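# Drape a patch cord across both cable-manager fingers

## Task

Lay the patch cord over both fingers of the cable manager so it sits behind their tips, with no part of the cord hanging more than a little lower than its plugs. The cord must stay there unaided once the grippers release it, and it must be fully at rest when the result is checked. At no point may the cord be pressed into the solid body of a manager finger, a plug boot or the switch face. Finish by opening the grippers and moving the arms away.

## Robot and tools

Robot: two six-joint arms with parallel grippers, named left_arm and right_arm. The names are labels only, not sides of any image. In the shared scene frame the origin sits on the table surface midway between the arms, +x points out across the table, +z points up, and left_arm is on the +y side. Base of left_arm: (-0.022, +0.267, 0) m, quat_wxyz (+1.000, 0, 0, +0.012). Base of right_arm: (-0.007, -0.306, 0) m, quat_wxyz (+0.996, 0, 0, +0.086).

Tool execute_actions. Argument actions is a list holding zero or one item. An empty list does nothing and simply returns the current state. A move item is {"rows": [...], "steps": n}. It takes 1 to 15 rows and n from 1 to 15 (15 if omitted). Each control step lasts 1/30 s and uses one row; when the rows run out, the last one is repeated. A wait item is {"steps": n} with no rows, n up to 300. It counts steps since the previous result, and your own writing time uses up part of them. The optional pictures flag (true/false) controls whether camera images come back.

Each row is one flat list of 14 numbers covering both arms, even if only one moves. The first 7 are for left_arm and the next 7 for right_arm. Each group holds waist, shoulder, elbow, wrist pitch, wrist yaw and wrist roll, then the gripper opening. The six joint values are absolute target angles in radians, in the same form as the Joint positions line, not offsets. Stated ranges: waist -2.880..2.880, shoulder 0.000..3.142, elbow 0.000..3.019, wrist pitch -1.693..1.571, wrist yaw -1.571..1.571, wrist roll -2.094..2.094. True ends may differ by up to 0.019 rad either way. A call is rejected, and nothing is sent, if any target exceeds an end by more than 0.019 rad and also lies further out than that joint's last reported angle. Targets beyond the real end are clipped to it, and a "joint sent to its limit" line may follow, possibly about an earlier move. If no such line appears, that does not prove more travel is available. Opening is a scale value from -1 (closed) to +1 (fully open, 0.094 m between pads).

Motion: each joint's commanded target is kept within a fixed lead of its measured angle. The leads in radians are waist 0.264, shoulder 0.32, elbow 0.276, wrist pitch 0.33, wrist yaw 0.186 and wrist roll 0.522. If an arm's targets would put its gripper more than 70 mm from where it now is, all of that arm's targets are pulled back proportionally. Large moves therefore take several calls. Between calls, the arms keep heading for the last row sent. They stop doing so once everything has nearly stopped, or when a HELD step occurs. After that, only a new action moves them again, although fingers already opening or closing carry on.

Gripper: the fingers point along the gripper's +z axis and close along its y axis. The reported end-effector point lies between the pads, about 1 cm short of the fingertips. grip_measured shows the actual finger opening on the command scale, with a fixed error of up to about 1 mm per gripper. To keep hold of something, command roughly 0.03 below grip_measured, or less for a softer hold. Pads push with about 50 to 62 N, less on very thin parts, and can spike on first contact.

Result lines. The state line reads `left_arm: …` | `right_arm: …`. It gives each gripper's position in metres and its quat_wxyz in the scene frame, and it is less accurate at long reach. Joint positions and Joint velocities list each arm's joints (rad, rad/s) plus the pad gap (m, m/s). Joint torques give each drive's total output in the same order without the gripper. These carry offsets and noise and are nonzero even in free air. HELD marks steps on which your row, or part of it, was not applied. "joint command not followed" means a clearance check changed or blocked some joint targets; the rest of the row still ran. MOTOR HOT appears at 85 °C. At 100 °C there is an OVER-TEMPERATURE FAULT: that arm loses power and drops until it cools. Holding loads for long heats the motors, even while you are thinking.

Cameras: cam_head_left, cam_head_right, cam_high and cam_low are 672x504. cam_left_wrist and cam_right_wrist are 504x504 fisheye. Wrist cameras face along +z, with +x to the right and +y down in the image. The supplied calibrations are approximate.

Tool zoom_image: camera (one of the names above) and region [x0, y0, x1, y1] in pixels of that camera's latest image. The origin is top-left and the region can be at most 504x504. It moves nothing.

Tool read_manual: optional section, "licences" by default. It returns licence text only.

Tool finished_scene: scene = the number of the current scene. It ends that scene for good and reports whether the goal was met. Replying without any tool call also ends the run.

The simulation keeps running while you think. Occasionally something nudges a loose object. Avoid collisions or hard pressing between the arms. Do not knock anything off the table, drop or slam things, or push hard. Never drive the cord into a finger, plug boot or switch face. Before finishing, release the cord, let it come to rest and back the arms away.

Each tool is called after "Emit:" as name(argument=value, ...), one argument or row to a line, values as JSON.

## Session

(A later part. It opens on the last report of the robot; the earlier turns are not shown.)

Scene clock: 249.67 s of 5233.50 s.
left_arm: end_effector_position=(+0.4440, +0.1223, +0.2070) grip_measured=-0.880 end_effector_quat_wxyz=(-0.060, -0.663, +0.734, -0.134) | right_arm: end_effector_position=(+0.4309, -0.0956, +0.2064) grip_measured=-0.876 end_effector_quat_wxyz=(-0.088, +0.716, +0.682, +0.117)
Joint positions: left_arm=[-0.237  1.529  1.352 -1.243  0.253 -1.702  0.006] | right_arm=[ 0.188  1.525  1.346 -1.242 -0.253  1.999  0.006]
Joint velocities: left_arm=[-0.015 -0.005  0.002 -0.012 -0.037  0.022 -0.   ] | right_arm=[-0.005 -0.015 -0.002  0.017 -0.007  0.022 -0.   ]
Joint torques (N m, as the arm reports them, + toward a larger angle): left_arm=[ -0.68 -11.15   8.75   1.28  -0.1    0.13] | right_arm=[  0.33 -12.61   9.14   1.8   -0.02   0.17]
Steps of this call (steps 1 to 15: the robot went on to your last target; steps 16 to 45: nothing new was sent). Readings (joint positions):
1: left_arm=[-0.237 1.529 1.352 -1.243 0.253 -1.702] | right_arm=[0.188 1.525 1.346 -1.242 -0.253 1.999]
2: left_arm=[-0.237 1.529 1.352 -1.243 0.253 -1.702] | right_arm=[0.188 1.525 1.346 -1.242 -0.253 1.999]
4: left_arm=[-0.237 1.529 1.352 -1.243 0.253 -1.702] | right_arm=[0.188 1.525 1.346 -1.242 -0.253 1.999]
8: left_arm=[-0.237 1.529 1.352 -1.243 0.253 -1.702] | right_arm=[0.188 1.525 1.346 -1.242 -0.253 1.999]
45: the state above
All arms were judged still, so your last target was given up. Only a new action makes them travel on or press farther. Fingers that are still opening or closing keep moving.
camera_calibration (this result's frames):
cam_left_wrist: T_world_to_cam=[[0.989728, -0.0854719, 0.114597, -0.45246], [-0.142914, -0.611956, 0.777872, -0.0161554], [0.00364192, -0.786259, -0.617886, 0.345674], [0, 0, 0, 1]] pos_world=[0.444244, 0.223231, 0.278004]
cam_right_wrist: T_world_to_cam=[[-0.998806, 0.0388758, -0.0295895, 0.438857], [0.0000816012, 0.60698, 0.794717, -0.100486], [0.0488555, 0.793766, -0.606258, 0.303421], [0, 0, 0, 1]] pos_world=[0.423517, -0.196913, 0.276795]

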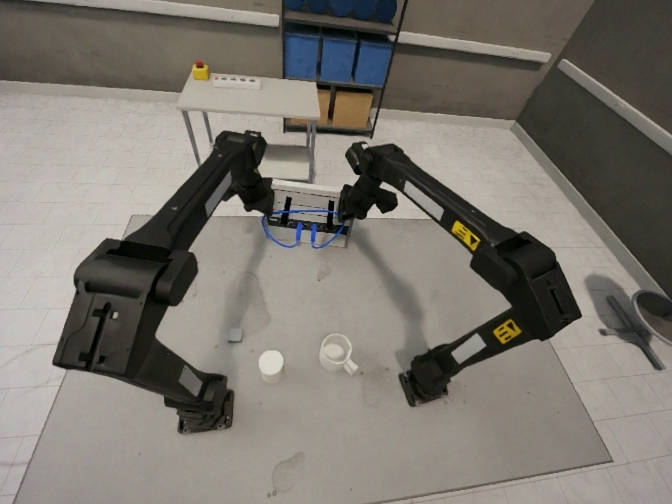

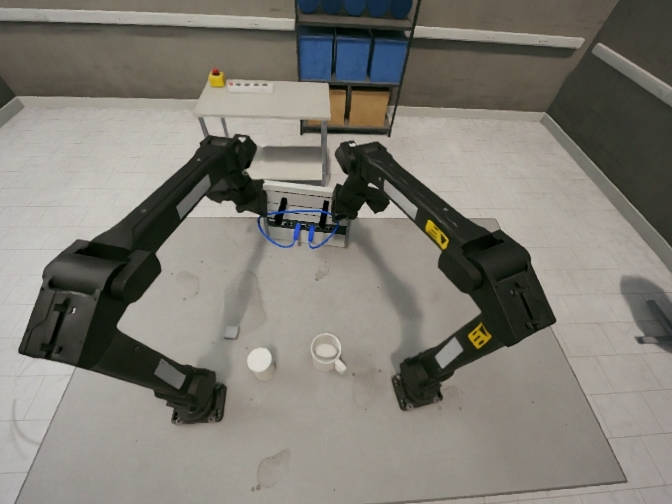

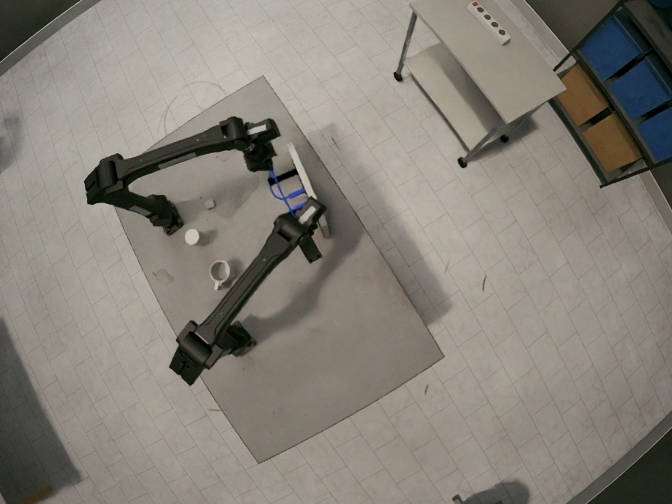

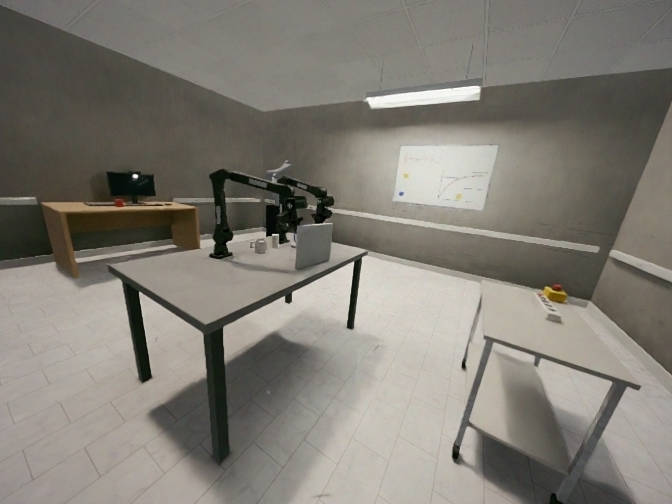

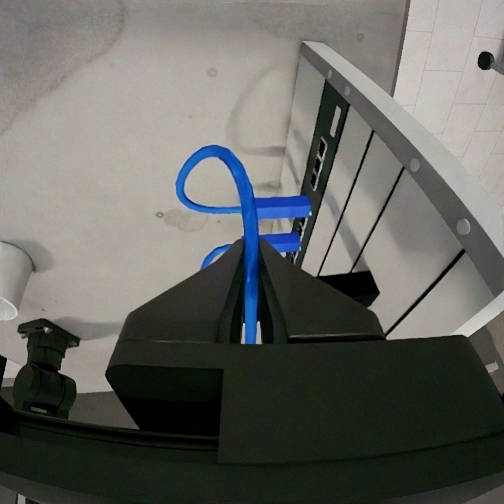

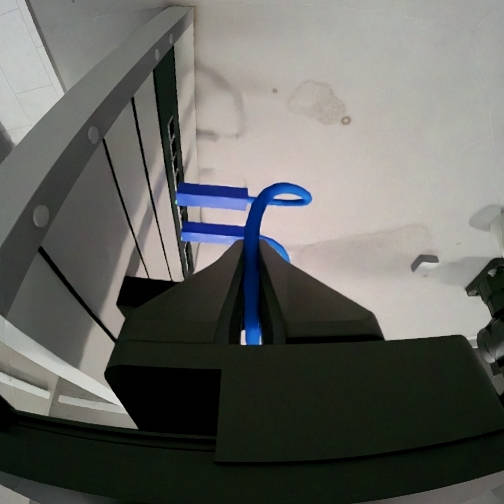

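Open gradually.

Emit:
execute_actions(
  actions=[
    {"rows":[[-0.242,1.54,1.349,-1.225,0.25,-1.69,-0.85,0.185,1.535,1.335,-1.222,-0.25,2.01,-0.85]],"steps":6},
  ],
  pictures=false,
)

Emit:
execute_actions(
  actions=[
    {"rows":[[-0.242,1.54,1.349,-1.225,0.25,-1.69,-0.82,0.185,1.535,1.335,-1.222,-0.25,2.01,-0.82]],"steps":6},
  ],
  pictures=false,
)

Emit:
execute_actions(
  actions=[
    {"rows":[[-0.242,1.54,1.349,-1.225,0.25,-1.69,-0.78,0.185,1.535,1.335,-1.222,-0.25,2.01,-0.78]],"steps":6},
  ],
  pictures=false,
)

Emit:
execute_actions(
  actions=[
    {"rows":[[-0.242,1.54,1.349,-1.225,0.25,-1.69,-0.72,0.185,1.535,1.335,-1.222,-0.25,2.01,-0.72]],"steps":6},
  ],
  pictures=false,
)

Emit:
execute_actions(
  actions=[
    {"steps":45},
  ],
)

Emit:
zoom_image(
  camera="cam_head_left",
  region=[230, 150, 390, 270],
)

Scene clock: 265.27 s of 5233.50 s.
left_arm: end_effector_position=(+0.4444, +0.1222, +0.2070) grip_measured=-0.852 end_effector_quat_wxyz=(-0.059, -0.663, +0.734, -0.134) | right_arm: end_effector_position=(+0.4309, -0.0956, +0.2064) grip_measured=-0.852 end_effector_quat_wxyz=(-0.088, +0.716, +0.682, +0.117)
Joint positions: left_arm=[-0.237  1.529  1.352 -1.242  0.253 -1.702  0.007] | right_arm=[ 0.188  1.525  1.346 -1.242 -0.253  1.999  0.007]
Joint velocities: left_arm=[ 0.005 -0.015  0.002 -0.007 -0.037  0.007  0.001] | right_arm=[-0.005 -0.005 -0.017  0.002 -0.007 -0.022  0.001]
Joint torques (N m, as the arm reports them, + toward a larger angle): left_arm=[ -0.63 -11.3    8.9    1.01  -0.1    0.14] | right_arm=[ -0.3  -12.03   9.16   1.62  -0.01   0.2 ]
Steps of this call (steps 1 to 90: nothing new was sent; then 12.40 s passed at rest; steps 91 to 96: all 6 steps of this action). Readings (joint positions):
91: left_arm=[-0.237 1.529 1.352 -1.243 0.253 -1.702] | right_arm=[0.188 1.525 1.346 -1.242 -0.253 1.999]
92: left_arm=[-0.237 1.529 1.352 -1.242 0.253 -1.702] | right_arm=[0.188 1.525 1.346 -1.242 -0.253 1.999]
94: left_arm=[-0.237 1.529 1.352 -1.242 0.253 -1.702] | right_arm=[0.188 1.525 1.346 -1.242 -0.253 1.999]
96: the state above

Scene clock: 265.47 s of 5233.50 s.
left_arm: end_effector_position=(+0.4444, +0.1222, +0.2070) grip_measured=-0.822 end_effector_quat_wxyz=(-0.059, -0.663, +0.734, -0.134) | right_arm: end_effector_position=(+0.4309, -0.0956, +0.2064) grip_measured=-0.821 end_effector_quat_wxyz=(-0.088, +0.716, +0.682, +0.117)
Joint positions: left_arm=[-0.237  1.529  1.352 -1.242  0.253 -1.702  0.008] | right_arm=[ 0.188  1.525  1.346 -1.242 -0.253  1.999  0.008]
Joint velocities: left_arm=[ 0.015 -0.005  0.007  0.012 -0.022 -0.022 -0.001] | right_arm=[ 0.005 -0.005  0.002  0.007 -0.037  0.022 -0.   ]
Joint torques (N m, as the arm reports them, + toward a larger angle): left_arm=[ -0.97 -11.59   8.83   1.16  -0.11   0.14] | right_arm=[  0.99 -13.09   9.07   1.62  -0.06   0.14]
Steps of this call (steps 1 to 6: all 6 steps of this action). Readings (joint positions):
1: left_arm=[-0.237 1.529 1.352 -1.242 0.253 -1.702] | right_arm=[0.188 1.525 1.346 -1.242 -0.253 1.999]
2: left_arm=[-0.237 1.529 1.352 -1.242 0.253 -1.702] | right_arm=[0.188 1.525 1.346 -1.242 -0.253 1.999]
4: left_arm=[-0.237 1.529 1.352 -1.242 0.253 -1.702] | right_arm=[0.188 1.525 1.346 -1.242 -0.253 1.999]
6: the state above

Scene clock: 265.67 s of 5233.50 s.
left_arm: end_effector_position=(+0.4444, +0.1222, +0.2070) grip_measured=-0.782 end_effector_quat_wxyz=(-0.059, -0.663, +0.734, -0.134) | right_arm: end_effector_position=(+0.4310, -0.0957, +0.2064) grip_measured=-0.782 end_effector_quat_wxyz=(-0.088, +0.716, +0.682, +0.117)
Joint positions: left_arm=[-0.237  1.529  1.352 -1.242  0.253 -1.702  0.01 ] | right_arm=[ 0.188  1.525  1.346 -1.242 -0.252  1.999  0.01 ]
Joint velocities: left_arm=[-0.005  0.005 -0.002 -0.012 -0.007 -0.007  0.   ] | right_arm=[-0.015 -0.005 -0.017  0.012 -0.081 -0.007  0.   ]
Joint torques (N m, as the arm reports them, + toward a larger angle): left_arm=[ -0.58 -11.42   8.76   1.19  -0.1    0.12] | right_arm=[  0.05 -12.61   9.01   1.59  -0.01   0.13]
Steps of this call (steps 1 to 6: all 6 steps of this action). Readings (joint positions):
1: left_arm=[-0.237 1.529 1.352 -1.242 0.253 -1.702] | right_arm=[0.188 1.525 1.346 -1.242 -0.253 1.999]
2: left_arm=[-0.237 1.529 1.352 -1.242 0.253 -1.702] | right_arm=[0.188 1.525 1.346 -1.242 -0.253 1.999]
4: left_arm=[-0.237 1.529 1.352 -1.242 0.253 -1.702] | right_arm=[0.188 1.525 1.346 -1.242 -0.252 1.999]
6: the state above

Scene clock: 265.87 s of 5233.50 s.
left_arm: end_effector_position=(+0.4444, +0.1222, +0.2070) grip_measured=-0.722 end_effector_quat_wxyz=(-0.059, -0.663, +0.734, -0.134) | right_arm: end_effector_position=(+0.4310, -0.0957, +0.2064) grip_measured=-0.722 end_effector_quat_wxyz=(-0.087, +0.717, +0.682, +0.117)
Joint positions: left_arm=[-0.237  1.529  1.352 -1.242  0.253 -1.702  0.013] | right_arm=[ 0.188  1.525  1.346 -1.242 -0.252  1.999  0.013]
Joint velocities: left_arm=[-0.005 -0.005  0.007 -0.007 -0.007 -0.037 -0.001] | right_arm=[ 0.015  0.005  0.012  0.017 -0.007 -0.007 -0.001]
Joint torques (N m, as the arm reports them, + toward a larger angle): left_arm=[ -0.98 -11.45   8.82   1.18  -0.08   0.13] | right_arm=[  0.54 -12.75   9.15   1.72   0.01   0.14]
Steps of this call (steps 1 to 6: all 6 steps of this action). Readings (joint positions):
1: left_arm=[-0.237 1.529 1.352 -1.242 0.253 -1.702] | right_arm=[0.188 1.525 1.346 -1.242 -0.252 1.999]
2: left_arm=[-0.237 1.529 1.352 -1.242 0.253 -1.702] | right_arm=[0.188 1.525 1.346 -1.242 -0.252 1.999]
4: left_arm=[-0.237 1.529 1.352 -1.242 0.253 -1.702] | right_arm=[0.188 1.525 1.346 -1.242 -0.252 1.999]
6: the state above

Scene clock: 267.37 s of 5233.50 s.
left_arm: end_effector_position=(+0.4444, +0.1222, +0.2070) grip_measured=-0.722 end_effector_quat_wxyz=(-0.059, -0.663, +0.734, -0.134) | right_arm: end_effector_position=(+0.4310, -0.0957, +0.2064) grip_measured=-0.722 end_effector_quat_wxyz=(-0.087, +0.717, +0.682, +0.117)
Joint positions: left_arm=[-0.237  1.529  1.352 -1.242  0.253 -1.702  0.013] | right_arm=[ 0.188  1.525  1.346 -1.242 -0.252  1.999  0.013]
Joint velocities: left_arm=[ 0.005 -0.015  0.002 -0.002 -0.051 -0.007  0.   ] | right_arm=[-0.015 -0.005 -0.012  0.007 -0.037 -0.007  0.   ]
Joint torques (N m, as the arm reports them, + toward a larger angle): left_arm=[ -0.58 -11.39   8.77   1.21  -0.1    0.13] | right_arm=[  0.5  -12.46   9.22   1.57  -0.01   0.16]
Steps of this call (steps 1 to 15: the robot went on to your last target; steps 16 to 45: nothing new was sent). Readings (joint positions):
1: left_arm=[-0.237 1.529 1.352 -1.242 0.253 -1.702] | right_arm=[0.188 1.525 1.346 -1.242 -0.252 1.999]
2: left_arm=[-0.237 1.529 1.352 -1.242 0.253 -1.702] | right_arm=[0.188 1.525 1.346 -1.242 -0.252 1.999]
4: left_arm=[-0.237 1.529 1.352 -1.242 0.253 -1.702] | right_arm=[0.188 1.525 1.346 -1.242 -0.252 1.999]
8: left_arm=[-0.237 1.529 1.352 -1.242 0.253 -1.702] | right_arm=[0.188 1.525 1.346 -1.242 -0.252 1.999]
45: the state above
All arms were judged still, so your last target was given up. Only a new action makes them travel on or press farther. Fingers that are still opening or closing keep moving.
camera_calibration (this result's frames):
cam_left_wrist: T_world_to_cam=[[0.989513, -0.0858, 0.116201, -0.45302], [-0.14438, -0.61168, 0.777818, -0.015566], [0.00434119, -0.786438, -0.617653, 0.34531], [0, 0, 0, 1]] pos_world=[0.444522, 0.223174, 0.278031]
cam_right_wrist: T_world_to_cam=[[-0.998782, 0.0393345, -0.0297735, 0.438981], [0.000247999, 0.607526, 0.7943, -0.100322], [0.0493316, 0.793325, -0.606796, 0.303356], [0, 0, 0, 1]] pos_world=[0.423507, -0.196979, 0.276831]

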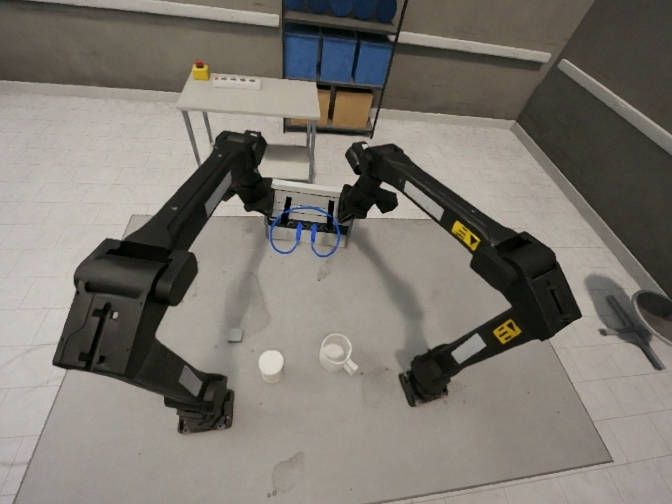

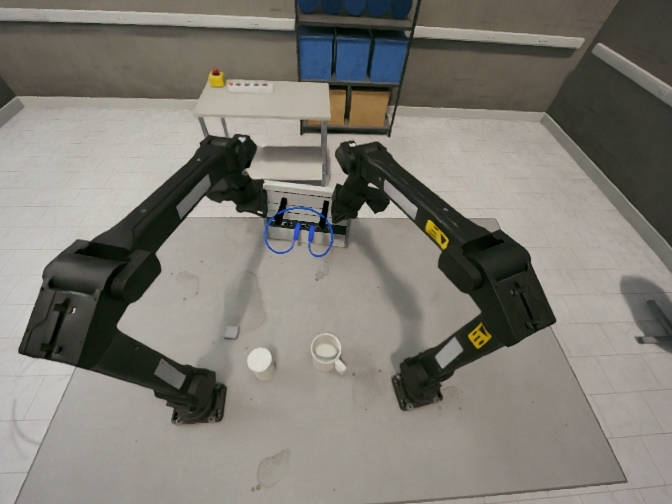

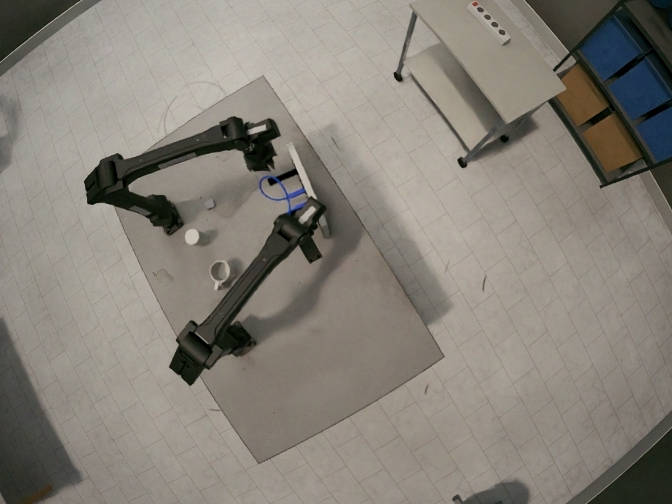

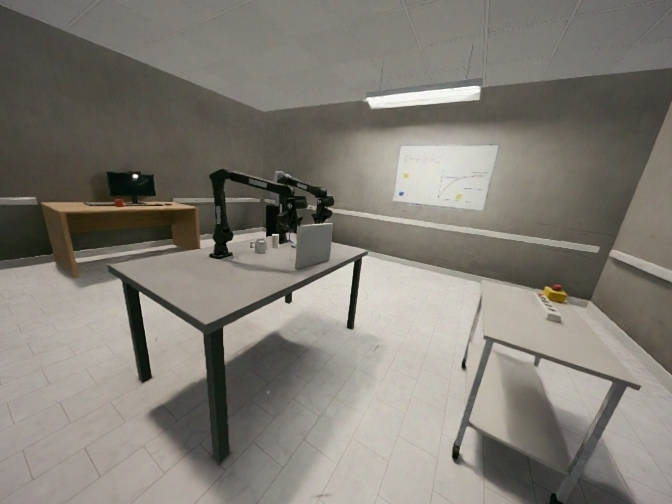

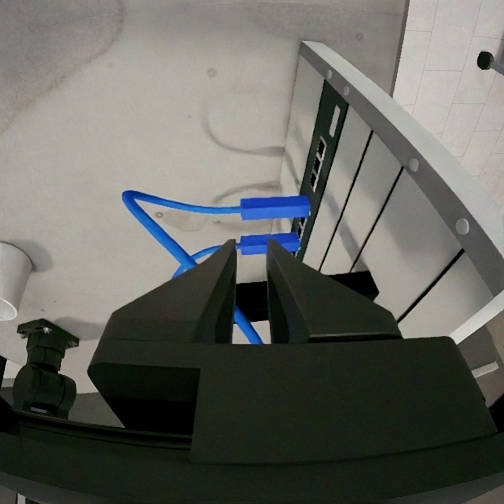

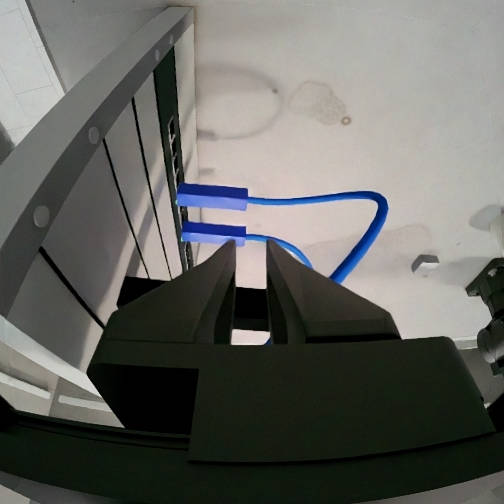

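Region (230, 150, 390, 270) of cam_head_left's 672x504 image, scaled by 3.150, with more detail than that image has; it fills the top 378 rows of this view, and the rest is white.

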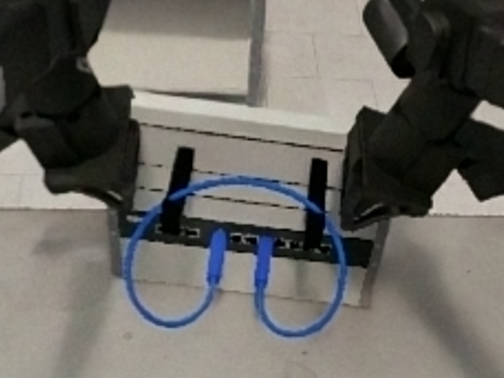

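Same good shape. Retreat.

Emit:
execute_actions(
  actions=[
    {"rows":[[-0.237,1.47,1.39,-1.24,0.25,-1.70,-0.7,0.18,1.47,1.41,-1.24,-0.25,2.0,-0.7]],"steps":8},
  ],
  pictures=false,
)

Emit:
execute_actions(
  actions=[
    {"rows":[[-0.225,1.35,1.39,-1.24,0.25,-1.70,-0.7,0.165,1.35,1.41,-1.24,-0.25,2.0,-0.7]],"steps":10},
  ],
  pictures=false,
)

Emit:
execute_actions(
  actions=[
    {"rows":[[0.05,1.05,1.15,-1.24,0.25,-1.70,-0.7,-0.15,1.05,1.15,-1.24,-0.25,2.0,-0.7]],"steps":15},
  ],
  pictures=false,
)

Emit:
execute_actions(
  actions=[
    {"steps":60},
  ],
)

Emit:
zoom_image(
  camera="cam_head_left",
  region=[230, 150, 390, 270],
)

Scene clock: 277.77 s of 5233.50 s.
left_arm: end_effector_position=(+0.4393, +0.1233, +0.2338) grip_measured=-0.702 end_effector_quat_wxyz=(-0.042, -0.659, +0.734, -0.157) | right_arm: end_effector_position=(+0.4285, -0.0973, +0.2222) grip_measured=-0.702 end_effector_quat_wxyz=(-0.081, +0.714, +0.682, +0.132)
Joint positions: left_arm=[-0.237  1.471  1.352 -1.242  0.253 -1.702  0.014] | right_arm=[ 0.187  1.49   1.346 -1.242 -0.252  1.999  0.014]
Joint velocities: left_arm=[-0.005 -0.171 -0.002 -0.007 -0.022 -0.051  0.001] | right_arm=[-0.005 -0.112 -0.012  0.002 -0.037 -0.007  0.   ]
Joint torques (N m, as the arm reports them, + toward a larger angle): left_arm=[ -0.25 -11.65  12.26   0.93  -0.08   0.05] | right_arm=[ -0.06 -13.33  15.93   0.89  -0.09   0.12]
Steps of this call (steps 1 to 110: nothing new was sent; then 6.47 s passed at rest; steps 111 to 118: all 8 steps of this action). Readings (joint positions):
111: left_arm=[-0.237 1.525 1.352 -1.242 0.253 -1.702] | right_arm=[0.188 1.523 1.346 -1.242 -0.252 1.999]
112: left_arm=[-0.237 1.521 1.352 -1.242 0.253 -1.702] | right_arm=[0.188 1.520 1.346 -1.242 -0.252 1.999]
114: left_arm=[-0.237 1.504 1.352 -1.242 0.253 -1.702] | right_arm=[0.188 1.511 1.346 -1.242 -0.252 1.999]
118: the state above

Scene clock: 278.10 s of 5233.50 s.
left_arm: end_effector_position=(+0.4199, +0.1276, +0.3032) grip_measured=-0.702 end_effector_quat_wxyz=(+0.002, -0.644, +0.733, -0.218) | right_arm: end_effector_position=(+0.4151, -0.1114, +0.2919) grip_measured=-0.702 end_effector_quat_wxyz=(-0.049, +0.707, +0.676, +0.203)
Joint positions: left_arm=[-0.237  1.32   1.356 -1.242  0.252 -1.702  0.014] | right_arm=[ 0.169  1.339  1.35  -1.242 -0.252  1.999  0.014]
Joint velocities: left_arm=[-0.005 -0.044  0.007 -0.007 -0.037  0.037  0.001] | right_arm=[ 0.005 -0.23   0.066 -0.007  0.007  0.022  0.   ]
Joint torques (N m, as the arm reports them, + toward a larger angle): left_arm=[ 0.63 -7.48 12.17  0.88 -0.08  0.06] | right_arm=[ 1.21 -9.48 15.69  1.12 -0.07  0.04]
Steps of this call (steps 1 to 10: all 10 steps of this action). Readings (joint positions):
1: left_arm=[-0.237 1.458 1.352 -1.241 0.252 -1.702] | right_arm=[0.186 1.481 1.346 -1.242 -0.252 1.999]
2: left_arm=[-0.237 1.444 1.352 -1.242 0.252 -1.702] | right_arm=[0.185 1.471 1.346 -1.242 -0.252 1.999]
4: left_arm=[-0.237 1.403 1.352 -1.242 0.252 -1.702] | right_arm=[0.180 1.438 1.346 -1.242 -0.252 1.999]
8: left_arm=[-0.237 1.332 1.354 -1.242 0.252 -1.702] | right_arm=[0.170 1.362 1.347 -1.242 -0.252 1.999]
10: the state above

Scene clock: 278.60 s of 5233.50 s.
left_arm: end_effector_position=(+0.3497, +0.2576, +0.3232) grip_measured=-0.702 end_effector_quat_wxyz=(-0.072, +0.736, -0.626, +0.248) | right_arm: end_effector_position=(+0.3621, -0.2590, +0.3267) grip_measured=-0.702 end_effector_quat_wxyz=(+0.022, +0.792, +0.552, +0.260)
Joint positions: left_arm=[ 0.064  1.023  1.152 -1.234  0.247 -1.702  0.014] | right_arm=[-0.158  1.022  1.158 -1.236 -0.248  1.999  0.014]
Joint velocities: left_arm=[-0.054  0.19  -0.007  0.002  0.037  0.022 -0.001] | right_arm=[ 0.151  0.083 -0.056  0.002  0.022  0.022 -0.   ]
Joint torques (N m, as the arm reports them, + toward a larger angle): left_arm=[-1.24 -4.17  9.47  0.75  0.06  0.08] | right_arm=[ 0.38 -4.73 10.25  1.15 -0.14  0.02]
Steps of this call (steps 1 to 15: all 15 steps of this action). Readings (joint positions):
1: left_arm=[-0.228 1.307 1.342 -1.236 0.256 -1.702] | right_arm=[0.159 1.322 1.340 -1.237 -0.256 1.999]
2: left_arm=[-0.210 1.283 1.309 -1.232 0.256 -1.702] | right_arm=[0.139 1.297 1.314 -1.236 -0.257 1.999]
4: left_arm=[-0.139 1.217 1.237 -1.232 0.256 -1.702] | right_arm=[0.062 1.233 1.253 -1.236 -0.257 1.999]
8: left_arm=[0.044 1.076 1.153 -1.234 0.248 -1.702] | right_arm=[-0.142 1.097 1.166 -1.236 -0.247 1.999]
15: the state above

Scene clock: 280.60 s of 5233.50 s.
left_arm: end_effector_position=(+0.3546, +0.2574, +0.3141) grip_measured=-0.702 end_effector_quat_wxyz=(-0.063, +0.738, -0.627, +0.240) | right_arm: end_effector_position=(+0.3658, -0.2567, +0.3193) grip_measured=-0.702 end_effector_quat_wxyz=(+0.016, +0.793, +0.554, +0.252)
Joint positions: left_arm=[ 0.063  1.048  1.152 -1.234  0.247 -1.702  0.014] | right_arm=[-0.152  1.042  1.158 -1.236 -0.249  1.999  0.014]
Joint velocities: left_arm=[-0.005 -0.005  0.022  0.007 -0.037 -0.066  0.   ] | right_arm=[ 0.005 -0.015  0.002 -0.007  0.007 -0.007 -0.   ]
Joint torques (N m, as the arm reports them, + toward a larger angle): left_arm=[-1.11 -5.67  9.33  0.78  0.1   0.07] | right_arm=[ 1.32 -5.93 10.17  1.12 -0.13  0.  ]
Steps of this call (steps 1 to 30: the robot went on to your last target; steps 31 to 60: nothing new was sent). Readings (joint positions):
1: left_arm=[0.063 1.029 1.152 -1.234 0.247 -1.702] | right_arm=[-0.154 1.026 1.158 -1.236 -0.248 1.999]
2: left_arm=[0.063 1.034 1.152 -1.234 0.247 -1.702] | right_arm=[-0.152 1.029 1.158 -1.236 -0.249 1.999]
4: left_arm=[0.063 1.044 1.152 -1.234 0.247 -1.702] | right_arm=[-0.152 1.037 1.158 -1.236 -0.249 1.999]
8: left_arm=[0.063 1.048 1.152 -1.234 0.247 -1.702] | right_arm=[-0.152 1.042 1.158 -1.236 -0.249 1.999]
60: the state above
All arms were judged still, so your last target was given up. Only a new action makes them travel on or press farther. Fingers that are still opening or closing keep moving.
camera_calibration (this result's frames):
cam_left_wrist: T_world_to_cam=[[0.897449, 0.20373, 0.391255, -0.493316], [-0.174634, -0.650403, 0.739242, 0.00366982], [0.405079, -0.731758, -0.548125, 0.340162], [0, 0, 0, 1]] pos_world=[0.305574, 0.351806, 0.37675]
cam_right_wrist: T_world_to_cam=[[-0.877895, 0.37176, -0.30182, 0.511528], [-0.0407348, 0.570034, 0.820611, -0.0952245], [0.477118, 0.732704, -0.485287, 0.291987], [0, 0, 0, 1]] pos_world=[0.305877, -0.349824, 0.374229]

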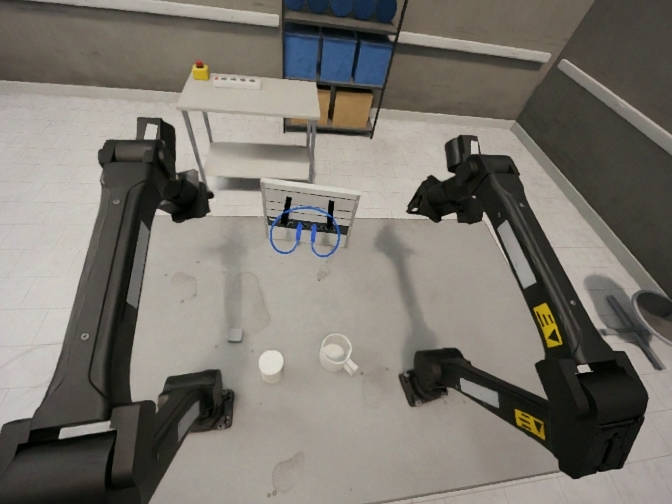

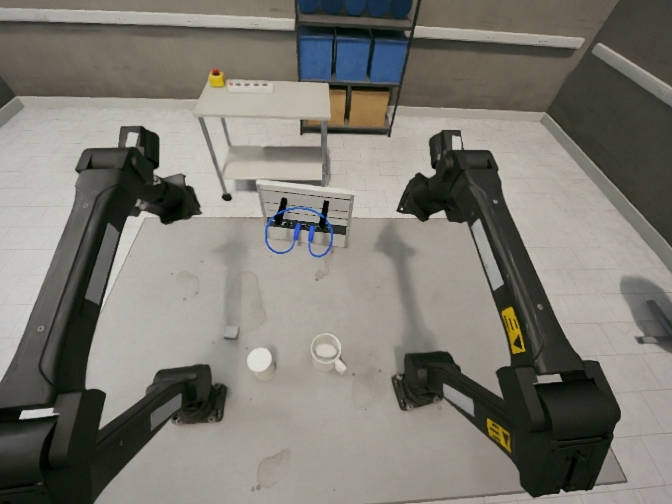

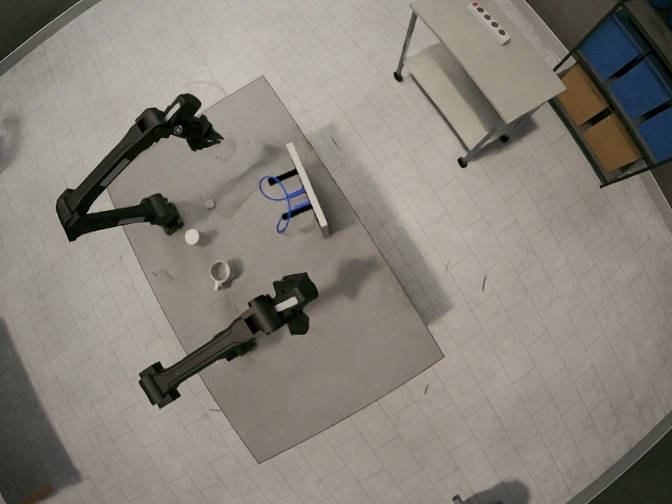

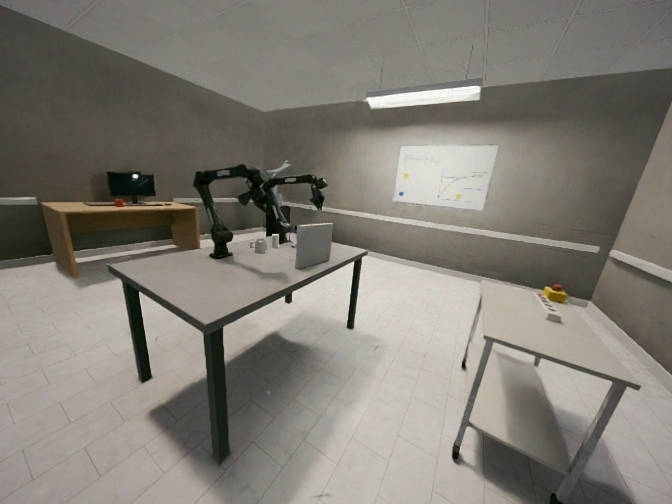

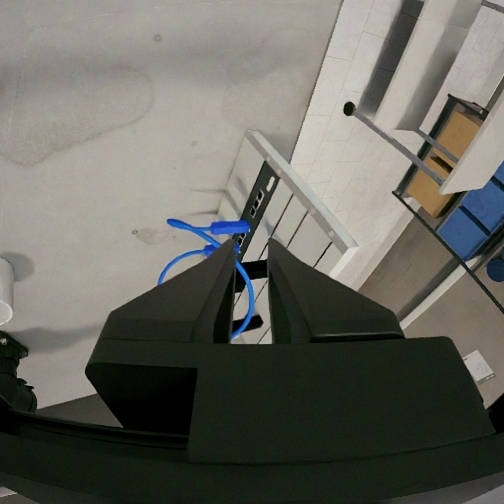

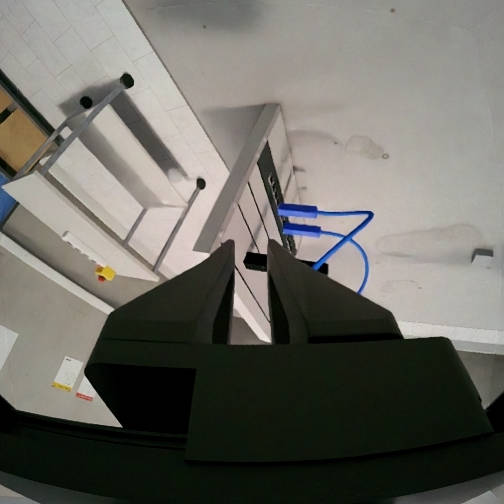

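Region (230, 150, 390, 270) of cam_head_left's 672x504 image, scaled by 3.150, with more detail than that image has; it fills the top 378 rows of this view, and the rest is white.

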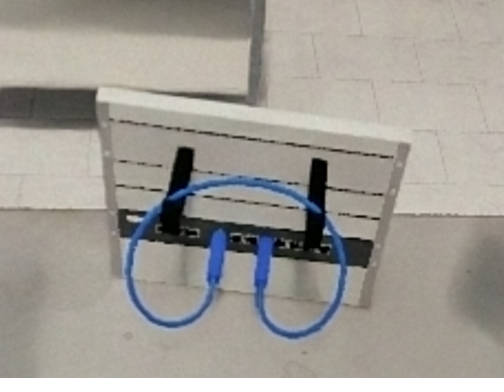

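Emit:
finished_scene(
  scene=2,
)

The scene is finished: the task was done.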